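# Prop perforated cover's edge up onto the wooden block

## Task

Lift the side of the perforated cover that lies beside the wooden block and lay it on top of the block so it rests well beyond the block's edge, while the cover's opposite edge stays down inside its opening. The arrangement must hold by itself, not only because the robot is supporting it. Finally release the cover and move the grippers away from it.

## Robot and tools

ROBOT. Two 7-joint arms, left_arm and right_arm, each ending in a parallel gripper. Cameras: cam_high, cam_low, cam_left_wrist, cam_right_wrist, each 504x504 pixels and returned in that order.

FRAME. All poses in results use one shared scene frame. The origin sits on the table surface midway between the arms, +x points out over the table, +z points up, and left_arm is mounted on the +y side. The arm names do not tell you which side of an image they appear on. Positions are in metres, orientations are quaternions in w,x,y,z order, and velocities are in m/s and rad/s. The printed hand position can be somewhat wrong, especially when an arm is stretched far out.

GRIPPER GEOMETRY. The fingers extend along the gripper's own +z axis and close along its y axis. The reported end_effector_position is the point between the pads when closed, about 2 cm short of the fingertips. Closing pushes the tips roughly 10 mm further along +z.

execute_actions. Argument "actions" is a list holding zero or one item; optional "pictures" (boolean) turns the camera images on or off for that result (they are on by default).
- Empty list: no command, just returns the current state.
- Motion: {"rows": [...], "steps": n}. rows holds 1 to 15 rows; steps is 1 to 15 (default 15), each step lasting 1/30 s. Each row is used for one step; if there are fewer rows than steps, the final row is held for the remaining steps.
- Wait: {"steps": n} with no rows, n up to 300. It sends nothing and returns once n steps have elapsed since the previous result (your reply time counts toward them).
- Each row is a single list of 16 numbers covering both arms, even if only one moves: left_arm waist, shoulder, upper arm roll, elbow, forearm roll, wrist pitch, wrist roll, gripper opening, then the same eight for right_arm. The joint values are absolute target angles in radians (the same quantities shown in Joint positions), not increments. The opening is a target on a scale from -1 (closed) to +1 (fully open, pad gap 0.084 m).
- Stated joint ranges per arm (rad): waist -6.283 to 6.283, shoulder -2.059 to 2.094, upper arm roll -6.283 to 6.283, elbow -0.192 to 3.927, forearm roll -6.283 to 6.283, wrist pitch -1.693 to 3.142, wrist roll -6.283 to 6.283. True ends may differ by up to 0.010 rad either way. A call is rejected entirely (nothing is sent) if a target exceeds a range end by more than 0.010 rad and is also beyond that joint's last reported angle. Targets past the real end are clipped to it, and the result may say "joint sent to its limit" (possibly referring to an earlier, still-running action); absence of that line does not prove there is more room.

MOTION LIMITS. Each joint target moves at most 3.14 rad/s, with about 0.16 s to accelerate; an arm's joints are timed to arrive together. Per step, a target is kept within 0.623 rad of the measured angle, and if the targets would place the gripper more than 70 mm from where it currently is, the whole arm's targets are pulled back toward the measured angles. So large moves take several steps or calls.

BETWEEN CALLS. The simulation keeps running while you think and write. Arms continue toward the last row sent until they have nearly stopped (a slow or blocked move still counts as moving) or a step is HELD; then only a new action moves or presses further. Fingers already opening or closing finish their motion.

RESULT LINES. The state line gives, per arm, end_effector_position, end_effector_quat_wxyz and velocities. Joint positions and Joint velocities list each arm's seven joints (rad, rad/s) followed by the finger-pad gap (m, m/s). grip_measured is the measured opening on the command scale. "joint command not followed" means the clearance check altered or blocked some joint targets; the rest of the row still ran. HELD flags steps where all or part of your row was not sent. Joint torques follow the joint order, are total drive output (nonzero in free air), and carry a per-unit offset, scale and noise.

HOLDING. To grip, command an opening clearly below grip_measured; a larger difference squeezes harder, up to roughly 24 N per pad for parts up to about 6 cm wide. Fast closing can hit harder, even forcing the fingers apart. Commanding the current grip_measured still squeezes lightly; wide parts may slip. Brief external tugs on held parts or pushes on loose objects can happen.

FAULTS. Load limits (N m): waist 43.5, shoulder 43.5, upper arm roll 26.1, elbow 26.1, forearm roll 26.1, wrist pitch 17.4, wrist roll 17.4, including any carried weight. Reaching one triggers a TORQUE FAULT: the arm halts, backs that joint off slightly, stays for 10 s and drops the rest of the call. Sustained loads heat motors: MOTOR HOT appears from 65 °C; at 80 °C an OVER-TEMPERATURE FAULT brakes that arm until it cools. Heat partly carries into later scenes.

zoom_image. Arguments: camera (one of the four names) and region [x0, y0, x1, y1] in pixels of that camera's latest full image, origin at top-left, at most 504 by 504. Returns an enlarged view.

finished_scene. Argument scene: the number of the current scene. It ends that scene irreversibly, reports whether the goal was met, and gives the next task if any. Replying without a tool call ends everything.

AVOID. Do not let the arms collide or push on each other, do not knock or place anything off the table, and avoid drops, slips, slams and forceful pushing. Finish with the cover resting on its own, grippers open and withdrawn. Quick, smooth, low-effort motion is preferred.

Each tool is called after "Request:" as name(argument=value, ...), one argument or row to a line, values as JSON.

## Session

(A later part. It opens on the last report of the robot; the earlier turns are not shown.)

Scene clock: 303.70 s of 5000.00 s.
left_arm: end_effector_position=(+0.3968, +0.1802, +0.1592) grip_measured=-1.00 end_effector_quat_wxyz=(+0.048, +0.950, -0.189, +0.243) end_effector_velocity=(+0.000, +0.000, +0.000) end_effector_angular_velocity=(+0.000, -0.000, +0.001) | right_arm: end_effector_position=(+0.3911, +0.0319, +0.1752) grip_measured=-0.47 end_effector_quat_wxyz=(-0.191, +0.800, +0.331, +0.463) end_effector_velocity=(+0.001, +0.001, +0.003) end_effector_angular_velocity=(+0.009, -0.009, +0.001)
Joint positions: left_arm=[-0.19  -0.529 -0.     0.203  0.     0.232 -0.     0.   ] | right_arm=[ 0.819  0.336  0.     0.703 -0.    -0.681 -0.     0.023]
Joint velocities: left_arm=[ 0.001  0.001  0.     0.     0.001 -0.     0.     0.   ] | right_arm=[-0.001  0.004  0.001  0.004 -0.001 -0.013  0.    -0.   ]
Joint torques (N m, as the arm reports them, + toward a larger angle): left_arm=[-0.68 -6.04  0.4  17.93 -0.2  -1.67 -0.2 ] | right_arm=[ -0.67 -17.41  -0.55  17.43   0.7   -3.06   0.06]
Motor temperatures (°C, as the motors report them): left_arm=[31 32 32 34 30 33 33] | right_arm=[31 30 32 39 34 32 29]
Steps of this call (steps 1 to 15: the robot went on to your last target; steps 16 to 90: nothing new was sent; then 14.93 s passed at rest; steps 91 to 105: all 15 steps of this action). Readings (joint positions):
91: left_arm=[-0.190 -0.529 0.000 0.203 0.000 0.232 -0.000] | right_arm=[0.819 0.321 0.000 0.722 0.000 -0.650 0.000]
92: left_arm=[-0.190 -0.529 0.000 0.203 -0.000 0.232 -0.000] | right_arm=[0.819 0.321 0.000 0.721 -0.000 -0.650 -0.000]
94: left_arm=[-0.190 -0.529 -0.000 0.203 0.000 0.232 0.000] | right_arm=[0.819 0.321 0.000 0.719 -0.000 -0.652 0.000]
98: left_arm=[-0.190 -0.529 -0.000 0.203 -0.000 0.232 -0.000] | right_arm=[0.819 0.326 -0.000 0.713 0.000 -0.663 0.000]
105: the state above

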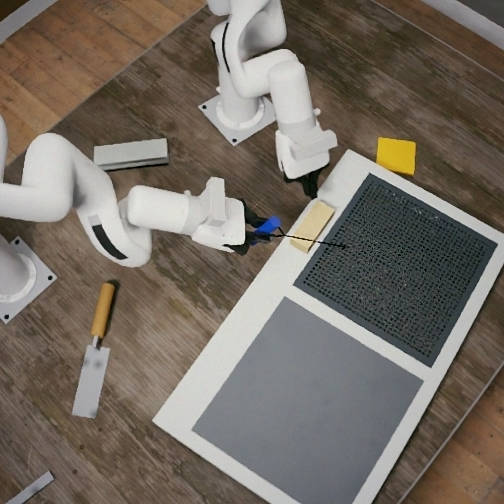

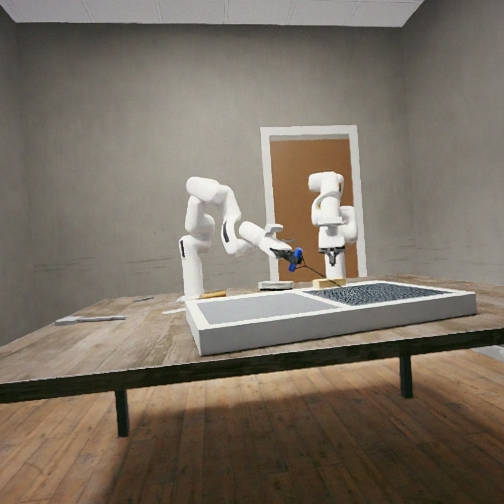

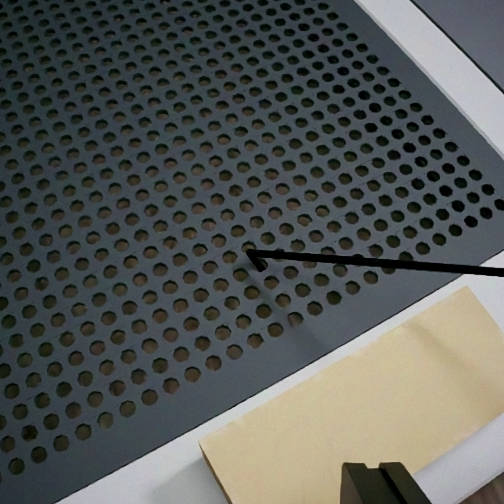

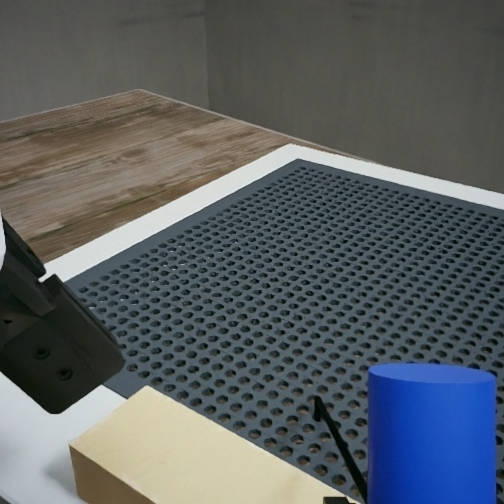

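Request:
execute_actions(
  actions=[
    {"rows":[[-0.19,-0.529,0,0.203,0,0.232,0,-1, 0.818,0.34,0,0.6992,0,-0.6908,0,-1],[-0.19,-0.529,0,0.203,0,0.232,0,-1, 0.818,0.34,0,0.6992,0,-0.6908,0,-1],[-0.19,-0.529,0,0.203,0,0.232,0,-1, 0.818,0.3442,0,0.6952,0,-0.699,0,-1],[-0.19,-0.529,0,0.203,0,0.232,0,-1, 0.818,0.3442,0,0.6952,0,-0.699,0,-1],[-0.19,-0.529,0,0.203,0,0.232,0,-1, 0.818,0.3485,0,0.6911,0,-0.7074,0,-1]],"steps":15},
  ],
)

Request:
zoom_image(
  camera="cam_right_wrist",
  region=[220, 364, 380, 504],
)

Request:
zoom_image(
  camera="cam_left_wrist",
  region=[180, 190, 340, 350],
)

Scene clock: 317.30 s of 5000.00 s.
left_arm: end_effector_position=(+0.3968, +0.1802, +0.1592) grip_measured=-1.00 end_effector_quat_wxyz=(+0.048, +0.950, -0.189, +0.243) end_effector_velocity=(+0.000, -0.000, +0.000) end_effector_angular_velocity=(-0.000, -0.001, -0.000) | right_arm: end_effector_position=(+0.3887, +0.0288, +0.1691) grip_measured=-0.47 end_effector_quat_wxyz=(-0.192, +0.800, +0.330, +0.464) end_effector_velocity=(-0.001, +0.000, -0.001) end_effector_angular_velocity=(-0.003, +0.002, +0.003)
Joint positions: left_arm=[-0.19  -0.529 -0.     0.203 -0.     0.232  0.     0.   ] | right_arm=[ 0.818  0.348 -0.     0.691  0.    -0.708 -0.     0.023]
Joint velocities: left_arm=[-0.    -0.     0.     0.001 -0.    -0.     0.     0.   ] | right_arm=[ 0.001  0.001  0.001 -0.002 -0.002  0.002 -0.     0.   ]
Joint torques (N m, as the arm reports them, + toward a larger angle): left_arm=[-0.85 -5.89  0.12 17.7   0.22 -1.72 -0.34] | right_arm=[ -0.47 -16.89  -0.29  16.05   0.65  -2.81   0.07]
Motor temperatures (°C, as the motors report them): left_arm=[31 32 32 34 30 33 33] | right_arm=[31 30 32 39 34 33 29]
Steps of this call (steps 1 to 15: the robot went on to your last target; steps 16 to 90: nothing new was sent; then 10.10 s passed at rest; steps 91 to 105: all 15 steps of this action). Readings (joint positions):
91: left_arm=[-0.190 -0.529 -0.000 0.203 -0.000 0.232 -0.000] | right_arm=[0.819 0.336 0.000 0.703 -0.000 -0.683 -0.000]
92: left_arm=[-0.190 -0.529 -0.000 0.203 0.000 0.232 -0.000] | right_arm=[0.819 0.336 0.000 0.703 -0.000 -0.685 0.000]
94: left_arm=[-0.190 -0.529 0.000 0.203 0.000 0.232 -0.000] | right_arm=[0.818 0.339 0.000 0.700 0.000 -0.691 0.000]
98: left_arm=[-0.190 -0.529 0.000 0.203 0.000 0.232 -0.000] | right_arm=[0.818 0.346 -0.000 0.693 0.000 -0.704 -0.000]
105: the state above

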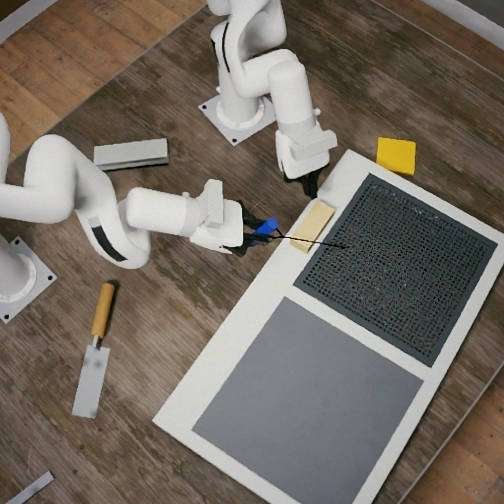

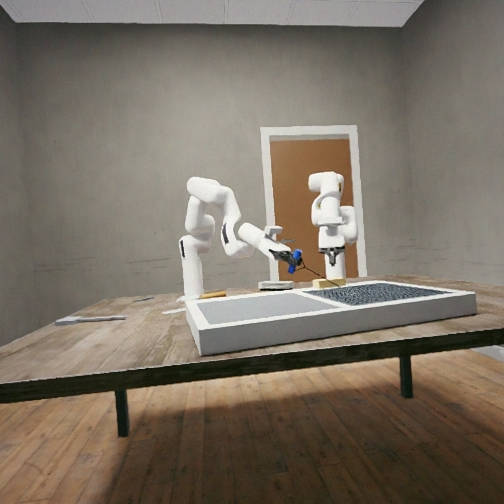

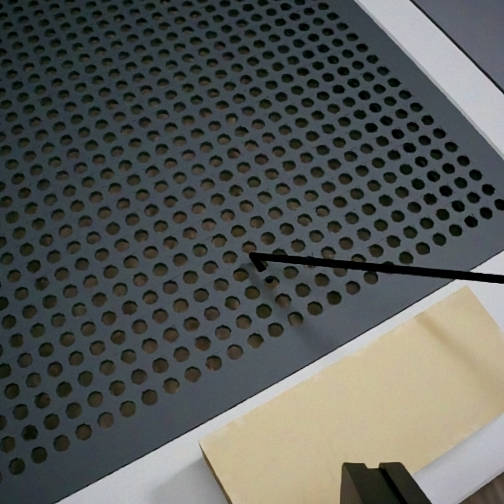

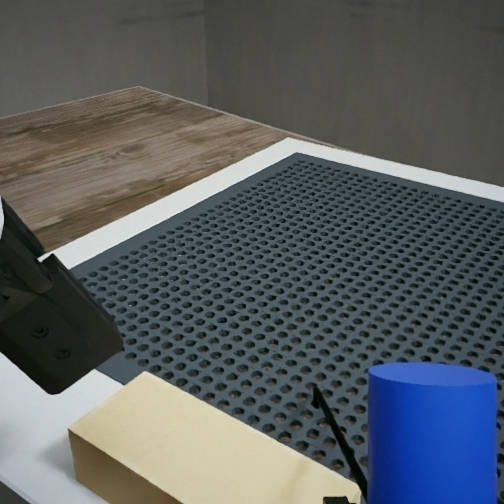

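Region (220, 364, 380, 504) of cam_right_wrist's 504x504 image, scaled by 3.150, with more detail than that image has; it fills the top 441 rows of this view, and the rest is white.

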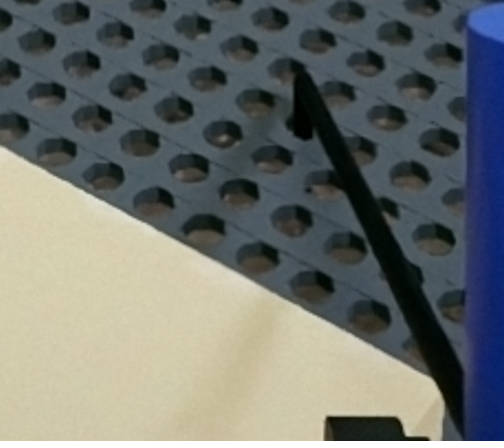

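Region (180, 190, 340, 350) of cam_left_wrist's 504x504 image, scaled by 3.150, with more detail than that image has.

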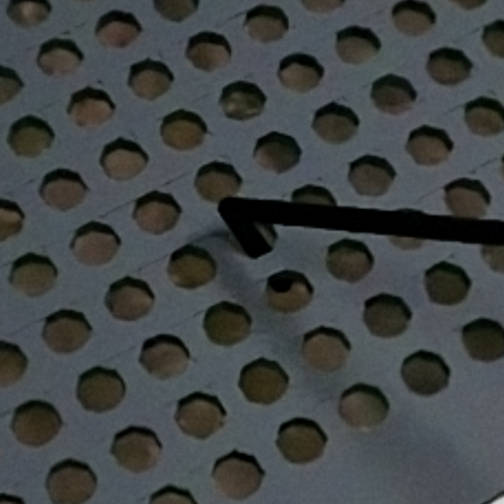

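Request:
execute_actions(
  actions=[
    {"rows":[[-0.19,-0.529,0,0.203,0,0.232,0,-1, 0.818,0.352,0,0.6946,0,-0.7074,0,-1],[-0.19,-0.529,0,0.203,0,0.232,0,-1, 0.818,0.352,0,0.6946,0,-0.7074,0,-1],[-0.19,-0.529,0,0.203,0,0.232,0,-1, 0.818,0.352,0,0.6946,0,-0.7074,0,-1],[-0.19,-0.529,0,0.203,0,0.232,0,-1, 0.818,0.352,0,0.6946,0,-0.7074,0,-1],[-0.19,-0.529,0,0.203,0,0.232,0,-1, 0.818,0.352,0,0.6946,0,-0.7074,0,-1],[-0.19,-0.529,0,0.203,0,0.232,0,-1, 0.818,0.356,0,0.691,0,-0.715,0,-1],[-0.19,-0.529,0,0.203,0,0.232,0,-1, 0.818,0.356,0,0.691,0,-0.715,0,-1],[-0.19,-0.529,0,0.203,0,0.232,0,-1, 0.818,0.3601,0,0.6873,0,-0.7228,0,-1]],"steps":15},
  ],
)

Request:
zoom_image(
  camera="cam_right_wrist",
  region=[220, 344, 380, 504],
)

Request:
zoom_image(
  camera="cam_left_wrist",
  region=[180, 190, 340, 350],
)

Scene clock: 337.07 s of 5000.00 s.
left_arm: end_effector_position=(+0.3968, +0.1802, +0.1592) grip_measured=-1.00 end_effector_quat_wxyz=(+0.048, +0.950, -0.189, +0.243) end_effector_velocity=(+0.000, +0.000, +0.000) end_effector_angular_velocity=(-0.000, -0.001, +0.000) | right_arm: end_effector_position=(+0.3875, +0.0276, +0.1642) grip_measured=-0.47 end_effector_quat_wxyz=(-0.191, +0.800, +0.330, +0.463) end_effector_velocity=(+0.000, +0.001, +0.002) end_effector_angular_velocity=(+0.006, -0.005, +0.001)
Joint positions: left_arm=[-0.19  -0.529  0.     0.203 -0.     0.232  0.     0.   ] | right_arm=[ 0.818  0.36  -0.     0.688  0.    -0.723  0.     0.023]
Joint velocities: left_arm=[ 0.001 -0.001 -0.     0.     0.    -0.001  0.     0.   ] | right_arm=[-0.     0.001  0.001  0.002 -0.    -0.006 -0.    -0.   ]
Joint torques (N m, as the arm reports them, + toward a larger angle): left_arm=[-0.42 -6.51  0.35 17.92 -0.06 -1.63  0.08] | right_arm=[ -0.6  -16.9   -0.61  16.42   0.68  -2.78   0.05]
Motor temperatures (°C, as the motors report them): left_arm=[31 32 32 34 30 33 33] | right_arm=[31 30 32 38 34 33 29]
Steps of this call (steps 1 to 15: the robot went on to your last target; steps 16 to 90: nothing new was sent; then 16.27 s passed at rest; steps 91 to 105: all 15 steps of this action). Readings (joint positions):
91: left_arm=[-0.190 -0.529 -0.000 0.203 -0.000 0.232 -0.000] | right_arm=[0.818 0.349 -0.000 0.691 -0.000 -0.707 -0.000]
92: left_arm=[-0.190 -0.529 0.000 0.203 -0.000 0.232 -0.000] | right_arm=[0.818 0.349 0.000 0.692 -0.000 -0.707 0.000]
94: left_arm=[-0.190 -0.529 0.000 0.203 -0.000 0.232 -0.000] | right_arm=[0.818 0.351 0.000 0.693 -0.000 -0.707 -0.000]
98: left_arm=[-0.190 -0.529 0.000 0.203 0.000 0.232 0.000] | right_arm=[0.818 0.354 0.000 0.693 -0.000 -0.711 0.000]
105: the state above

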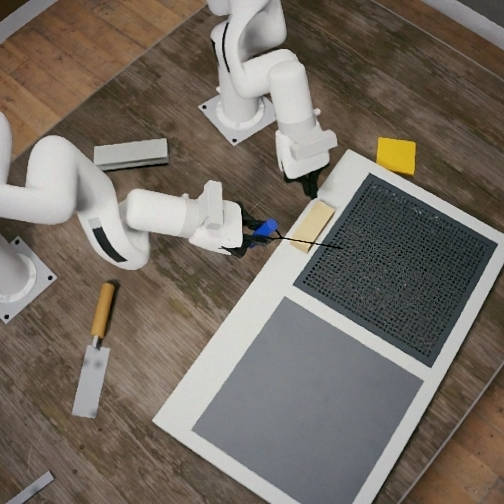

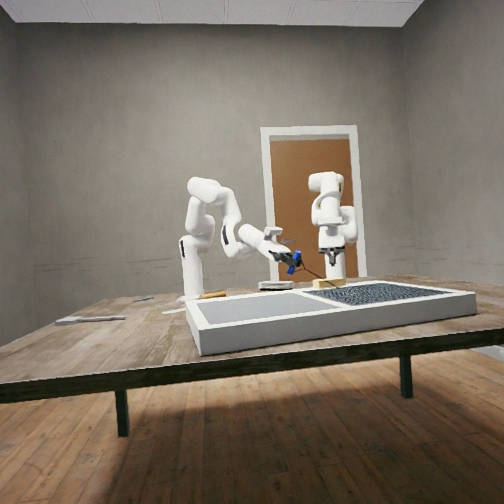

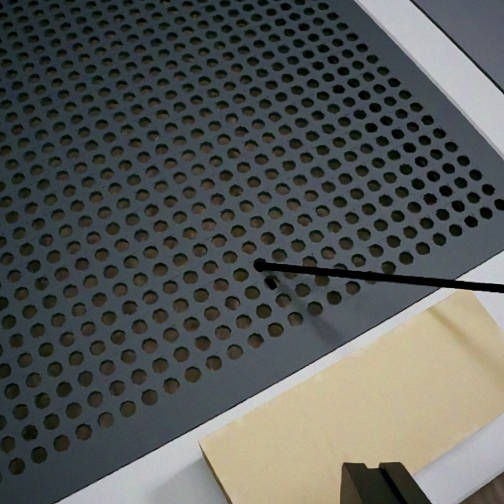

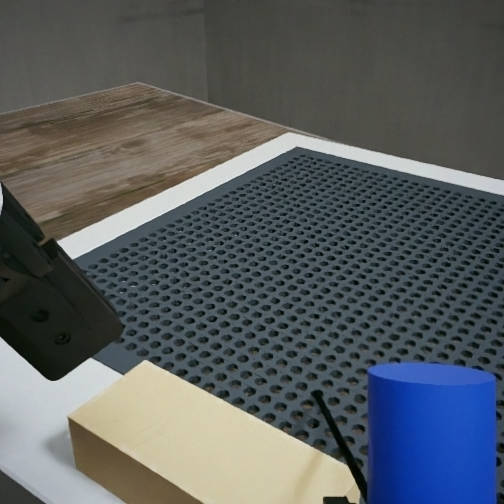

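Region (220, 344, 380, 504) of cam_right_wrist's 504x504 image, scaled by 3.150, with more detail than that image has.

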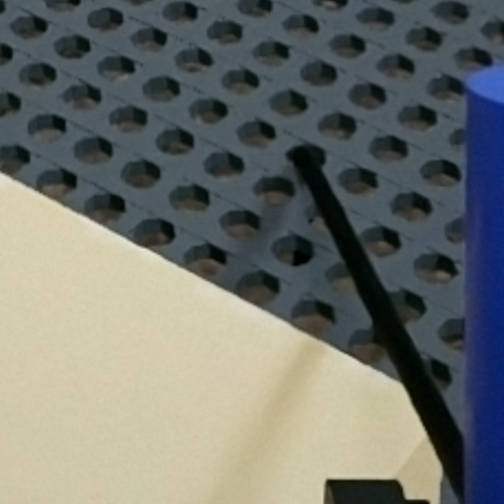

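Region (180, 190, 340, 350) of cam_left_wrist's 504x504 image, scaled by 3.150, with more detail than that image has.

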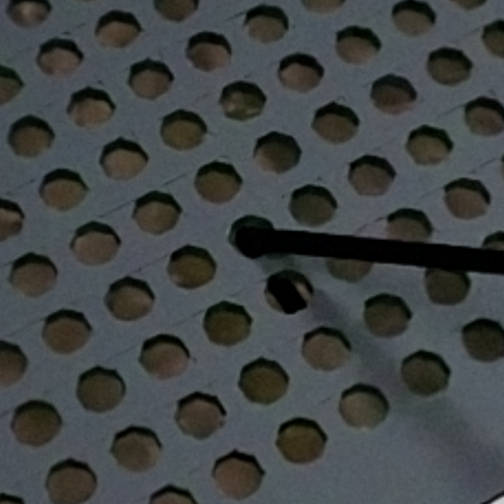

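Request:
execute_actions(
  actions=[
    {"rows":[[-0.19,-0.529,0,0.203,0,0.232,0,-1, 0.818,0.347,0,0.6932,0,-0.6913,0,-1],[-0.19,-0.529,0,0.203,0,0.232,0,-1, 0.818,0.347,0,0.6932,0,-0.6913,0,-1],[-0.19,-0.529,0,0.203,0,0.232,0,-1, 0.818,0.3341,0,0.6997,0,-0.6594,0,-1],[-0.19,-0.529,0,0.203,0,0.232,0,-1, 0.818,0.3221,0,0.7067,0,-0.6279,0,-1],[-0.19,-0.529,0,0.203,0,0.232,0,-1, 0.818,0.3107,0,0.7143,0,-0.5964,0,-1],[-0.19,-0.529,0,0.203,0,0.232,0,-1, 0.818,0.30,0,0.7224,0,-0.5651,0,-1],[-0.19,-0.529,0,0.203,0,0.232,0,-1, 0.818,0.2899,0,0.731,0,-0.5339,0,-1],[-0.19,-0.529,0,0.203,0,0.232,0,-1, 0.818,0.2804,0,0.7401,0,-0.5028,0,-1],[-0.19,-0.529,0,0.203,0,0.232,0,-1, 0.818,0.2716,0,0.7498,0,-0.4718,0,-1]],"steps":15},
  ],
)

Request:
zoom_image(
  camera="cam_right_wrist",
  region=[220, 344, 380, 504],
)

Request:
zoom_image(
  camera="cam_left_wrist",
  region=[180, 190, 340, 350],
)

Scene clock: 368.23 s of 5000.00 s.
left_arm: end_effector_position=(+0.3968, +0.1802, +0.1592) grip_measured=-1.00 end_effector_quat_wxyz=(+0.048, +0.950, -0.189, +0.243) end_effector_velocity=(+0.000, -0.000, +0.000) end_effector_angular_velocity=(-0.001, -0.001, +0.000) | right_arm: end_effector_position=(+0.3965, +0.0367, +0.1831) grip_measured=-0.47 end_effector_quat_wxyz=(-0.175, +0.821, +0.339, +0.425) end_effector_velocity=(-0.005, -0.005, -0.018) end_effector_angular_velocity=(-0.061, +0.061, -0.000)
Joint positions: left_arm=[-0.19  -0.529 -0.     0.203 -0.     0.232  0.     0.   ] | right_arm=[ 0.818  0.272  0.     0.749 -0.    -0.477  0.     0.023]
Joint velocities: left_arm=[-0.    -0.001  0.     0.    -0.    -0.001 -0.     0.   ] | right_arm=[ 0.001 -0.011 -0.001 -0.    -0.     0.098  0.    -0.   ]
Joint torques (N m, as the arm reports them, + toward a larger angle): left_arm=[-0.28 -6.3   0.87 17.93  0.14 -1.48 -0.14] | right_arm=[ -0.62 -16.43  -0.47  18.37   0.71  -3.02   0.13]
Motor temperatures (°C, as the motors report them): left_arm=[31 32 32 34 30 33 33] | right_arm=[31 30 32 38 34 32 29]
Steps of this call (steps 1 to 15: the robot went on to your last target; steps 16 to 90: nothing new was sent; then 27.67 s passed at rest; steps 91 to 105: all 15 steps of this action). Readings (joint positions):
91: left_arm=[-0.190 -0.529 -0.000 0.203 0.000 0.232 0.000] | right_arm=[0.818 0.360 0.000 0.687 -0.000 -0.722 0.000]
92: left_arm=[-0.190 -0.529 0.000 0.203 0.000 0.232 0.000] | right_arm=[0.818 0.358 0.000 0.688 0.000 -0.716 -0.000]
94: left_arm=[-0.190 -0.529 0.000 0.203 -0.000 0.232 -0.000] | right_arm=[0.818 0.350 -0.000 0.692 0.000 -0.696 -0.000]
98: left_arm=[-0.190 -0.529 0.000 0.203 0.000 0.232 -0.000] | right_arm=[0.818 0.316 0.000 0.712 -0.000 -0.607 -0.000]
105: the state above

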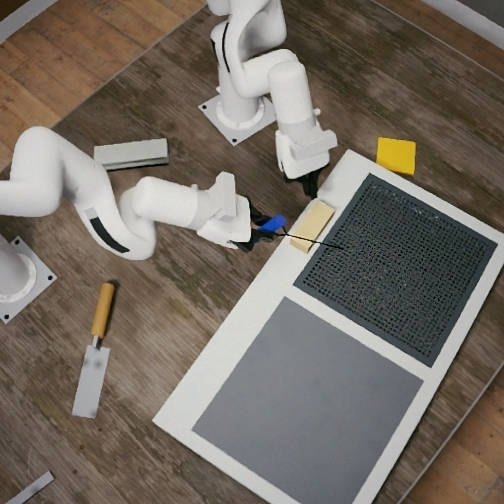

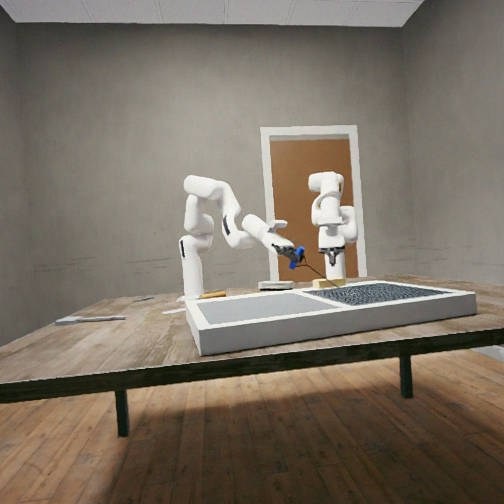

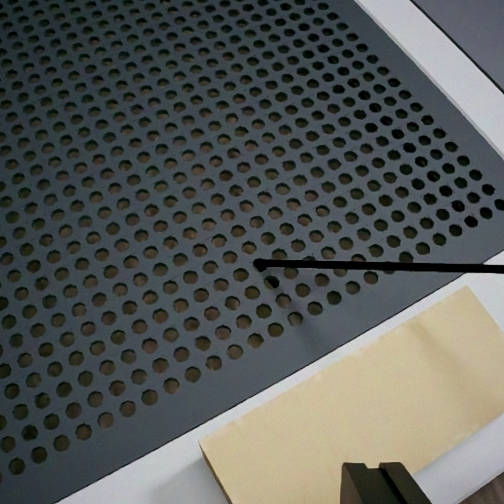

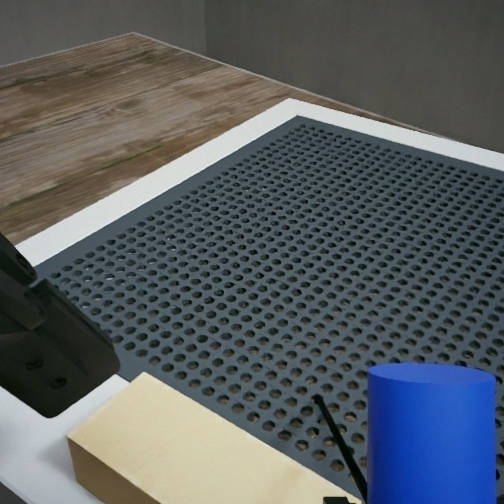

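Region (220, 344, 380, 504) of cam_right_wrist's 504x504 image, scaled by 3.150, with more detail than that image has.

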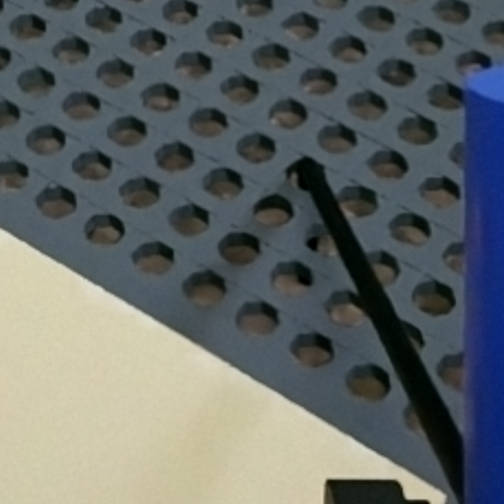

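Region (180, 190, 340, 350) of cam_left_wrist's 504x504 image, scaled by 3.150, with more detail than that image has.

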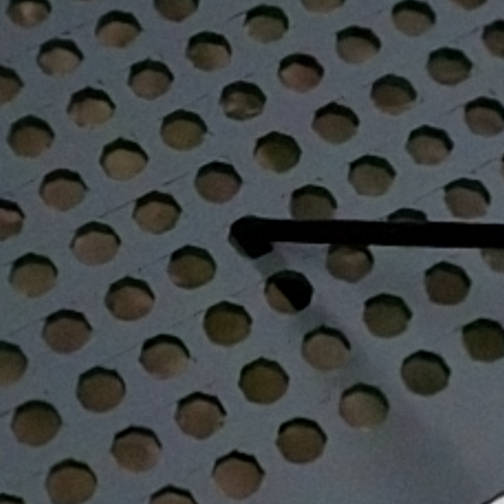

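Request:
execute_actions(
  actions=[
    {"rows":[[-0.19,-0.529,0,0.203,0,0.232,0,-1, 0.818,0.2634,0,0.76,0,-0.437,0,-1],[-0.19,-0.529,0,0.203,0,0.232,0,-1, 0.818,0.2559,0,0.7707,0,-0.405,0,-1],[-0.19,-0.529,0,0.203,0,0.232,0,-1, 0.818,0.249,0,0.782,0,-0.374,0,-1],[-0.19,-0.529,0,0.203,0,0.232,0,-1, 0.818,0.2427,0,0.7938,0,-0.343,0,-1],[-0.19,-0.529,0,0.203,0,0.232,0,-1, 0.818,0.2371,0,0.8061,0,-0.313,0,-1],[-0.19,-0.529,0,0.203,0,0.232,0,-1, 0.818,0.2321,0,0.819,0,-0.282,0,-1],[-0.19,-0.529,0,0.203,0,0.232,0,-1, 0.818,0.2278,0,0.8324,0,-0.252,0,-1],[-0.19,-0.529,0,0.203,0,0.232,0,-1, 0.818,0.2241,0,0.8463,0,-0.222,0,-1],[-0.19,-0.529,0,0.203,0,0.232,0,-1, 0.818,0.2205,0,0.8624,0,-0.188,0,-1],[-0.19,-0.529,0,0.203,0,0.232,0,-1, 0.818,0.2178,0,0.8791,0,-0.154,0,-1],[-0.19,-0.529,0,0.203,0,0.232,0,-1, 0.818,0.2158,0,0.8965,0,-0.1205,0,-1],[-0.19,-0.529,0,0.203,0,0.232,0,-1, 0.818,0.2146,0,0.9144,0,-0.087,0,-1],[-0.19,-0.529,0,0.203,0,0.232,0,-1, 0.818,0.2142,0,0.933,0,-0.054,0,-1],[-0.19,-0.529,0,0.203,0,0.232,0,-1, 0.818,0.2146,0,0.9522,0,-0.021,0,-1],[-0.19,-0.529,0,0.203,0,0.232,0,-1, 0.818,0.2158,0,0.972,0,0.012,0,-1]],"steps":15},
  ],
  pictures=false,
)

Request:
execute_actions(
  actions=[
    {"steps":12},
  ],
)

Request:
zoom_image(
  camera="cam_right_wrist",
  region=[220, 344, 380, 504],
)

Request:
zoom_image(
  camera="cam_left_wrist",
  region=[180, 190, 340, 350],
)

Scene clock: 409.53 s of 5000.00 s.
left_arm: end_effector_position=(+0.3968, +0.1802, +0.1592) grip_measured=-1.00 end_effector_quat_wxyz=(+0.048, +0.950, -0.189, +0.243) end_effector_velocity=(-0.000, +0.000, -0.000) end_effector_angular_velocity=(+0.000, +0.001, +0.001) | right_arm: end_effector_position=(+0.4106, +0.0508, +0.2050) grip_measured=-0.47 end_effector_quat_wxyz=(-0.148, +0.852, +0.352, +0.358) end_effector_velocity=(+0.042, +0.042, +0.060) end_effector_angular_velocity=(-0.300, +0.300, +0.001)
Joint positions: left_arm=[-0.19  -0.529 -0.     0.203  0.     0.232  0.     0.   ] | right_arm=[ 0.818  0.217  0.     0.905 -0.    -0.108  0.     0.023]
Joint velocities: left_arm=[ 0.     0.     0.    -0.001 -0.001  0.001  0.     0.   ] | right_arm=[ 0.    -0.033 -0.     0.527 -0.001  0.984 -0.    -0.   ]
Joint torques (N m, as the arm reports them, + toward a larger angle): left_arm=[-0.09 -5.57  0.56 17.84 -0.14 -1.67 -0.26] | right_arm=[ -0.76 -16.98  -0.55  21.9    0.63  -2.7    0.04]
Motor temperatures (°C, as the motors report them): left_arm=[31 32 32 34 30 33 33] | right_arm=[31 30 32 39 34 33 29]
Steps of this call (steps 1 to 15: the robot went on to your last target; steps 16 to 90: nothing new was sent; then 37.80 s passed at rest; steps 91 to 105: all 15 steps of this action). Readings (joint positions):
91: left_arm=[-0.190 -0.529 0.000 0.203 0.000 0.232 -0.000] | right_arm=[0.818 0.271 0.000 0.750 0.000 -0.471 -0.000]
92: left_arm=[-0.190 -0.529 -0.000 0.203 -0.000 0.232 -0.000] | right_arm=[0.818 0.270 -0.000 0.751 0.000 -0.465 -0.000]
94: left_arm=[-0.190 -0.529 0.000 0.203 -0.000 0.232 -0.000] | right_arm=[0.818 0.263 -0.000 0.761 0.000 -0.433 -0.000]
98: left_arm=[-0.190 -0.529 -0.000 0.203 -0.000 0.232 -0.000] | right_arm=[0.818 0.240 0.000 0.802 -0.000 -0.328 0.000]
105: the state above

Scene clock: 409.93 s of 5000.00 s.
left_arm: end_effector_position=(+0.3968, +0.1802, +0.1592) grip_measured=-1.00 end_effector_quat_wxyz=(+0.048, +0.950, -0.189, +0.243) end_effector_velocity=(-0.000, +0.000, -0.000) end_effector_angular_velocity=(+0.000, +0.001, +0.001) | right_arm: end_effector_position=(+0.4155, +0.0555, +0.2119) grip_measured=-0.47 end_effector_quat_wxyz=(-0.139, +0.861, +0.356, +0.336) end_effector_velocity=(+0.000, +0.002, +0.004) end_effector_angular_velocity=(+0.004, -0.004, +0.002)
Joint positions: left_arm=[-0.19  -0.529 -0.     0.203  0.     0.232 -0.     0.   ] | right_arm=[ 0.818  0.216 -0.     0.971  0.     0.011  0.     0.023]
Joint velocities: left_arm=[ 0.     0.     0.     0.    -0.     0.001  0.     0.   ] | right_arm=[ 0.001 -0.002  0.001  0.006 -0.     0.003  0.    -0.   ]
Joint torques (N m, as the arm reports them, + toward a larger angle): left_arm=[-0.54 -6.14  0.48 17.09  0.19 -1.65  0.03] | right_arm=[ -0.7  -17.76  -0.49  22.4    0.68  -2.64   0.15]
Motor temperatures (°C, as the motors report them): left_arm=[31 32 32 34 30 33 33] | right_arm=[31 30 32 39 34 33 29]
Steps of this call (steps 1 to 12: the robot went on to your last target). Readings (joint positions):
1: left_arm=[-0.190 -0.529 0.000 0.203 0.000 0.232 -0.000] | right_arm=[0.818 0.216 0.000 0.923 -0.000 -0.075 0.000]
2: left_arm=[-0.190 -0.529 0.000 0.203 0.000 0.232 -0.000] | right_arm=[0.818 0.216 0.000 0.940 0.000 -0.045 0.000]
4: left_arm=[-0.190 -0.529 -0.000 0.203 0.000 0.232 0.000] | right_arm=[0.818 0.215 -0.000 0.963 0.000 -0.008 0.000]
8: left_arm=[-0.190 -0.529 0.000 0.203 -0.000 0.232 0.000] | right_arm=[0.818 0.216 -0.000 0.970 0.000 0.010 -0.000]
12: the state above

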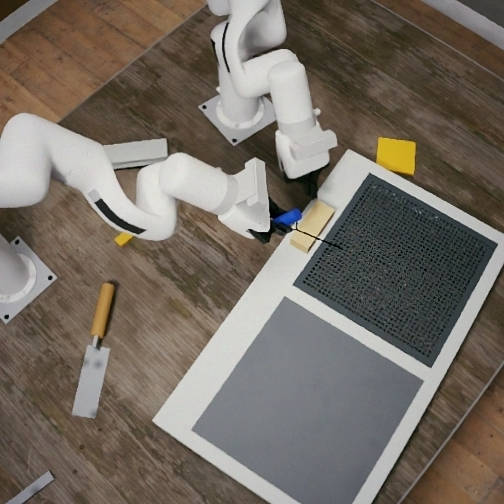

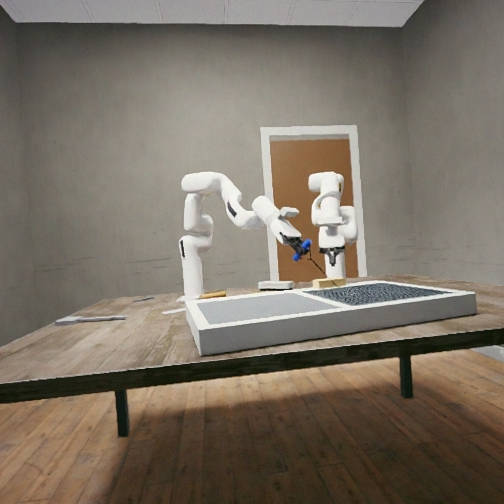

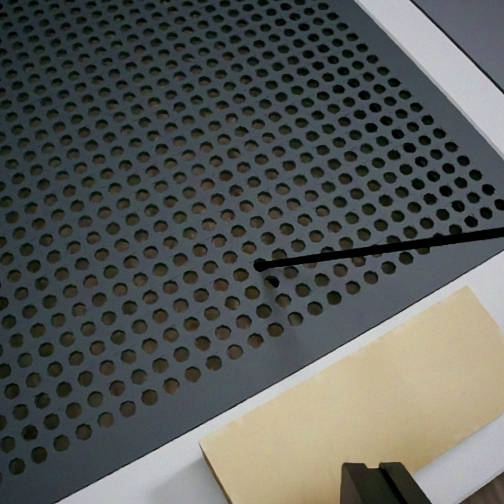

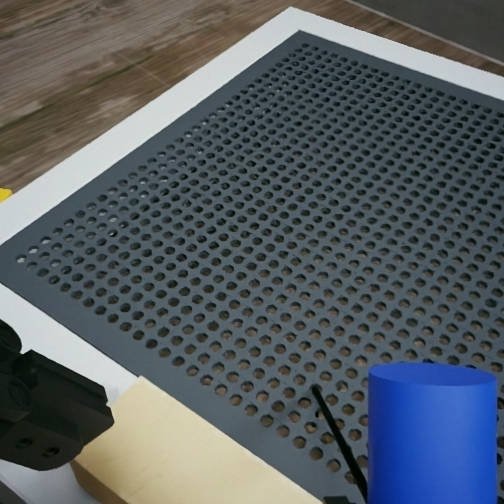

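Region (220, 344, 380, 504) of cam_right_wrist's 504x504 image, scaled by 3.150, with more detail than that image has.

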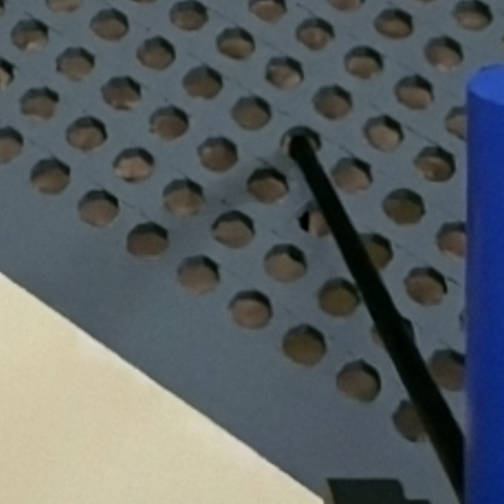

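Region (180, 190, 340, 350) of cam_left_wrist's 504x504 image, scaled by 3.150, with more detail than that image has.

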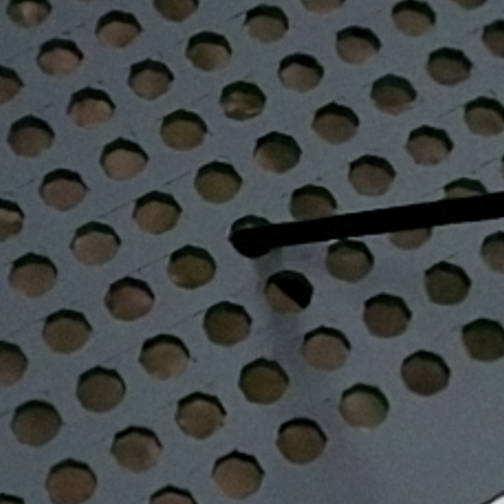

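Request:
execute_actions(
  actions=[
    {"rows":[[0.5,-0.6,0,0.203,0,0.4,0,-1, 0.818,0.2158,0,0.972,0,0.009,0,-1]],"steps":8},
  ],
  pictures=false,
)

Request:
execute_actions(
  actions=[
    {"rows":[[0.5,-0.6,0,0.203,0,0.4,0,-1, 0.818,0.2179,0,0.9924,0,0.041,0,-1],[0.5,-0.6,0,0.203,0,0.4,0,-1, 0.818,0.2206,0,1.0134,0,0.073,0,-1],[0.5,-0.6,0,0.203,0,0.4,0,-1, 0.818,0.2242,0,1.0351,0,0.105,0,-1],[0.5,-0.6,0,0.203,0,0.4,0,-1, 0.818,0.2284,0,1.0574,0,0.137,0,-1],[0.5,-0.6,0,0.203,0,0.4,0,-1, 0.818,0.2334,0,1.0803,0,0.169,0,-1],[0.5,-0.6,0,0.203,0,0.4,0,-1, 0.818,0.2392,0,1.1038,0,0.201,0,-1],[0.5,-0.6,0,0.203,0,0.4,0,-1, 0.818,0.2456,0,1.128,0,0.2324,0,-1],[0.5,-0.6,0,0.203,0,0.4,0,-1, 0.818,0.2527,0,1.1526,0,0.2642,0,-1],[0.5,-0.6,0,0.203,0,0.4,0,-1, 0.818,0.2605,0,1.1779,0,0.296,0,-1],[0.5,-0.6,0,0.203,0,0.4,0,-1, 0.818,0.2689,0,1.204,0,0.328,0,-1],[0.5,-0.6,0,0.203,0,0.4,0,-1, 0.818,0.278,0,1.2308,0,0.36,0,-1],[0.5,-0.6,0,0.203,0,0.4,0,-1, 0.818,0.2878,0,1.2582,0,0.3918,0,-1],[0.5,-0.6,0,0.203,0,0.4,0,-1, 0.818,0.2983,0,1.2864,0,0.4238,0,-1],[0.5,-0.6,0,0.203,0,0.4,0,-1, 0.818,0.3094,0,1.3153,0,0.4559,0,-1]],"steps":15},
  ],
  pictures=false,
)

Request:
execute_actions(
  actions=[
    {"steps":12},
  ],
)

Request:
zoom_image(
  camera="cam_right_wrist",
  region=[220, 344, 380, 504],
)

Scene clock: 432.63 s of 5000.00 s.
left_arm: end_effector_position=(+0.4125, +0.2685, +0.1577) grip_measured=-1.00 end_effector_quat_wxyz=(+0.017, +0.970, -0.072, +0.230) end_effector_velocity=(+0.024, +0.454, -0.009) end_effector_angular_velocity=(+0.029, +0.170, +1.245) | right_arm: end_effector_position=(+0.4159, +0.0560, +0.2130) grip_measured=-0.47 end_effector_quat_wxyz=(-0.139, +0.860, +0.356, +0.337) end_effector_velocity=(+0.001, -0.000, +0.000) end_effector_angular_velocity=(-0.000, -0.001, -0.001)
Joint positions: left_arm=[ 0.054 -0.555  0.     0.203 -0.     0.294 -0.     0.   ] | right_arm=[ 0.818  0.216  0.     0.972 -0.     0.009 -0.     0.023]
Joint velocities: left_arm=[ 1.251 -0.126 -0.007 -0.003  0.001  0.295 -0.     0.   ] | right_arm=[-0.001  0.    -0.    -0.    -0.    -0.001 -0.     0.   ]
Joint torques (N m, as the arm reports them, + toward a larger angle): left_arm=[-1.   -6.35 -0.04 17.19 -0.01 -1.68 -0.04] | right_arm=[ -0.66 -18.2   -0.5   22.83   0.79  -2.83   0.07]
Motor temperatures (°C, as the motors report them): left_arm=[31 32 32 34 30 33 33] | right_arm=[31 30 32 41 34 32 29]
Steps of this call (steps 1 to 30: the robot went on to your last target; steps 31 to 90: nothing new was sent; then 19.43 s passed at rest; steps 91 to 98: all 8 steps of this action). Readings (joint positions):
91: left_arm=[-0.190 -0.529 -0.000 0.203 0.000 0.232 0.000] | right_arm=[0.818 0.216 -0.000 0.972 0.000 0.012 0.000]
92: left_arm=[-0.183 -0.530 -0.001 0.203 0.000 0.234 0.000] | right_arm=[0.818 0.216 -0.000 0.972 0.000 0.011 -0.000]
94: left_arm=[-0.125 -0.536 -0.003 0.203 0.001 0.251 0.000] | right_arm=[0.818 0.216 0.000 0.972 -0.000 0.010 -0.000]
98: the state above

Scene clock: 433.13 s of 5000.00 s.
left_arm: end_effector_position=(+0.3855, +0.4227, +0.1547) grip_measured=-1.00 end_effector_quat_wxyz=(-0.029, +0.969, +0.144, +0.198) end_effector_velocity=(-0.002, +0.005, +0.000) end_effector_angular_velocity=(+0.005, +0.007, +0.011) | right_arm: end_effector_position=(+0.4357, +0.0758, +0.2336) grip_measured=-0.47 end_effector_quat_wxyz=(-0.111, +0.885, +0.366, +0.268) end_effector_velocity=(+0.053, +0.053, +0.045) end_effector_angular_velocity=(-0.290, +0.291, +0.000)
Joint positions: left_arm=[ 0.497 -0.6   -0.     0.203  0.     0.399  0.     0.   ] | right_arm=[ 0.818  0.283  0.     1.243  0.     0.373 -0.     0.023]
Joint velocities: left_arm=[ 0.021 -0.002 -0.011  0.002  0.001  0.01   0.     0.   ] | right_arm=[ 0.     0.285 -0.     0.796 -0.     0.922 -0.    -0.   ]
Joint torques (N m, as the arm reports them, + toward a larger angle): left_arm=[-1.08 -5.13  0.88 17.92  0.05 -1.92 -0.16] | right_arm=[ -0.77 -20.22  -0.65  24.24   0.75  -2.91   0.08]
Motor temperatures (°C, as the motors report them): left_arm=[31 32 32 34 30 33 33] | right_arm=[31 30 32 41 34 32 29]
Steps of this call (steps 1 to 15: all 15 steps of this action). Readings (joint positions):
1: left_arm=[0.095 -0.559 0.000 0.203 -0.000 0.304 -0.000] | right_arm=[0.818 0.216 0.000 0.972 -0.000 0.010 -0.000]
2: left_arm=[0.138 -0.564 0.000 0.203 -0.000 0.314 -0.000] | right_arm=[0.818 0.216 -0.000 0.975 -0.000 0.015 -0.000]
4: left_arm=[0.223 -0.572 0.001 0.203 -0.000 0.334 -0.000] | right_arm=[0.818 0.219 -0.000 0.995 -0.000 0.047 -0.000]
8: left_arm=[0.393 -0.589 0.000 0.203 -0.000 0.374 -0.000] | right_arm=[0.818 0.232 0.000 1.071 0.000 0.154 -0.000]
15: the state above

Scene clock: 433.53 s of 5000.00 s.
left_arm: end_effector_position=(+0.3852, +0.4237, +0.1548) grip_measured=-1.00 end_effector_quat_wxyz=(-0.030, +0.969, +0.145, +0.198) end_effector_velocity=(-0.000, +0.001, -0.000) end_effector_angular_velocity=(-0.000, -0.000, +0.004) | right_arm: end_effector_position=(+0.4401, +0.0800, +0.2372) grip_measured=-0.47 end_effector_quat_wxyz=(-0.104, +0.890, +0.368, +0.251) end_effector_velocity=(+0.000, +0.002, +0.002) end_effector_angular_velocity=(+0.002, -0.002, +0.001)
Joint positions: left_arm=[ 0.5   -0.6   -0.     0.203  0.     0.4    0.     0.   ] | right_arm=[ 0.818  0.309 -0.     1.314 -0.     0.456 -0.     0.023]
Joint velocities: left_arm=[ 0.003  0.     0.001 -0.001 -0.    -0.001  0.     0.   ] | right_arm=[ 0.001  0.001 -0.     0.006  0.     0.002  0.    -0.   ]
Joint torques (N m, as the arm reports them, + toward a larger angle): left_arm=[-1.08 -5.47  0.41 17.93  0.33 -1.74 -0.11] | right_arm=[ -0.6  -20.75  -0.57  24.86   0.69  -2.75   0.11]
Motor temperatures (°C, as the motors report them): left_arm=[31 32 32 34 30 33 33] | right_arm=[31 30 32 41 34 32 29]
Steps of this call (steps 1 to 12: the robot went on to your last target). Readings (joint positions):
1: left_arm=[0.498 -0.600 -0.001 0.203 0.000 0.400 0.000] | right_arm=[0.818 0.292 0.000 1.269 0.000 0.401 0.000]
2: left_arm=[0.498 -0.600 -0.001 0.203 0.000 0.400 0.000] | right_arm=[0.818 0.299 0.000 1.289 0.000 0.423 0.000]
4: left_arm=[0.498 -0.600 -0.001 0.203 0.000 0.400 0.000] | right_arm=[0.818 0.306 0.000 1.308 0.000 0.445 0.000]
8: left_arm=[0.499 -0.600 -0.000 0.203 0.000 0.400 0.000] | right_arm=[0.818 0.309 -0.000 1.313 -0.000 0.455 -0.000]
12: the state above

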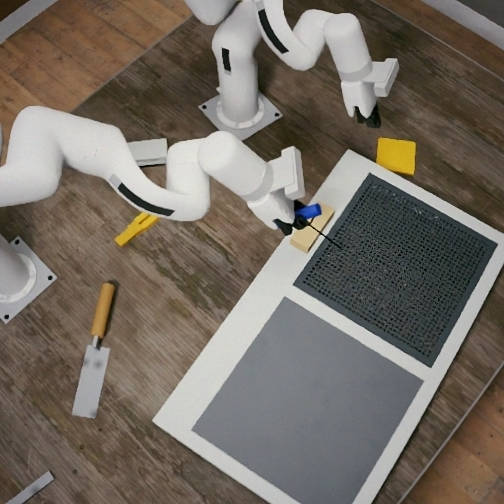

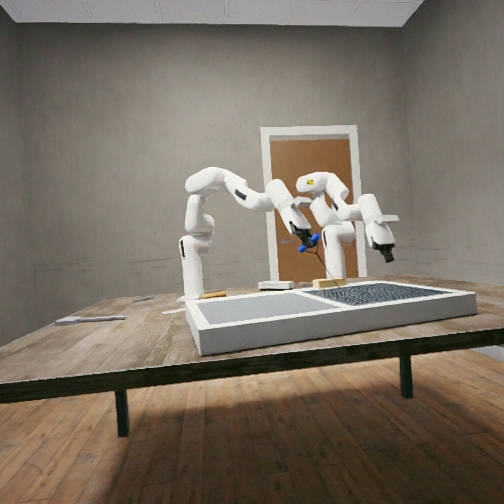

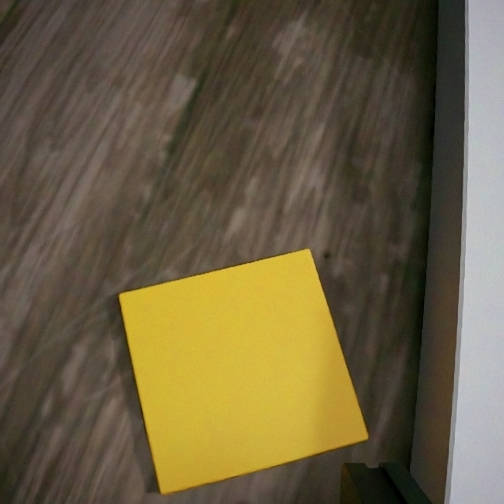

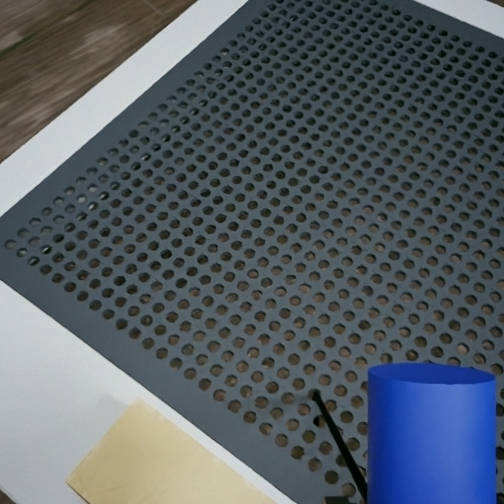

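Region (220, 344, 380, 504) of cam_right_wrist's 504x504 image, scaled by 3.150, with more detail than that image has.

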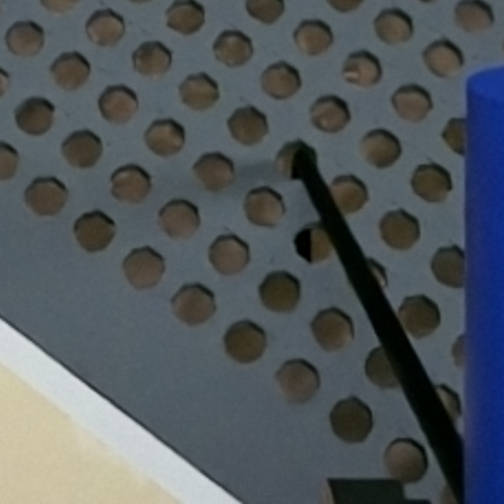

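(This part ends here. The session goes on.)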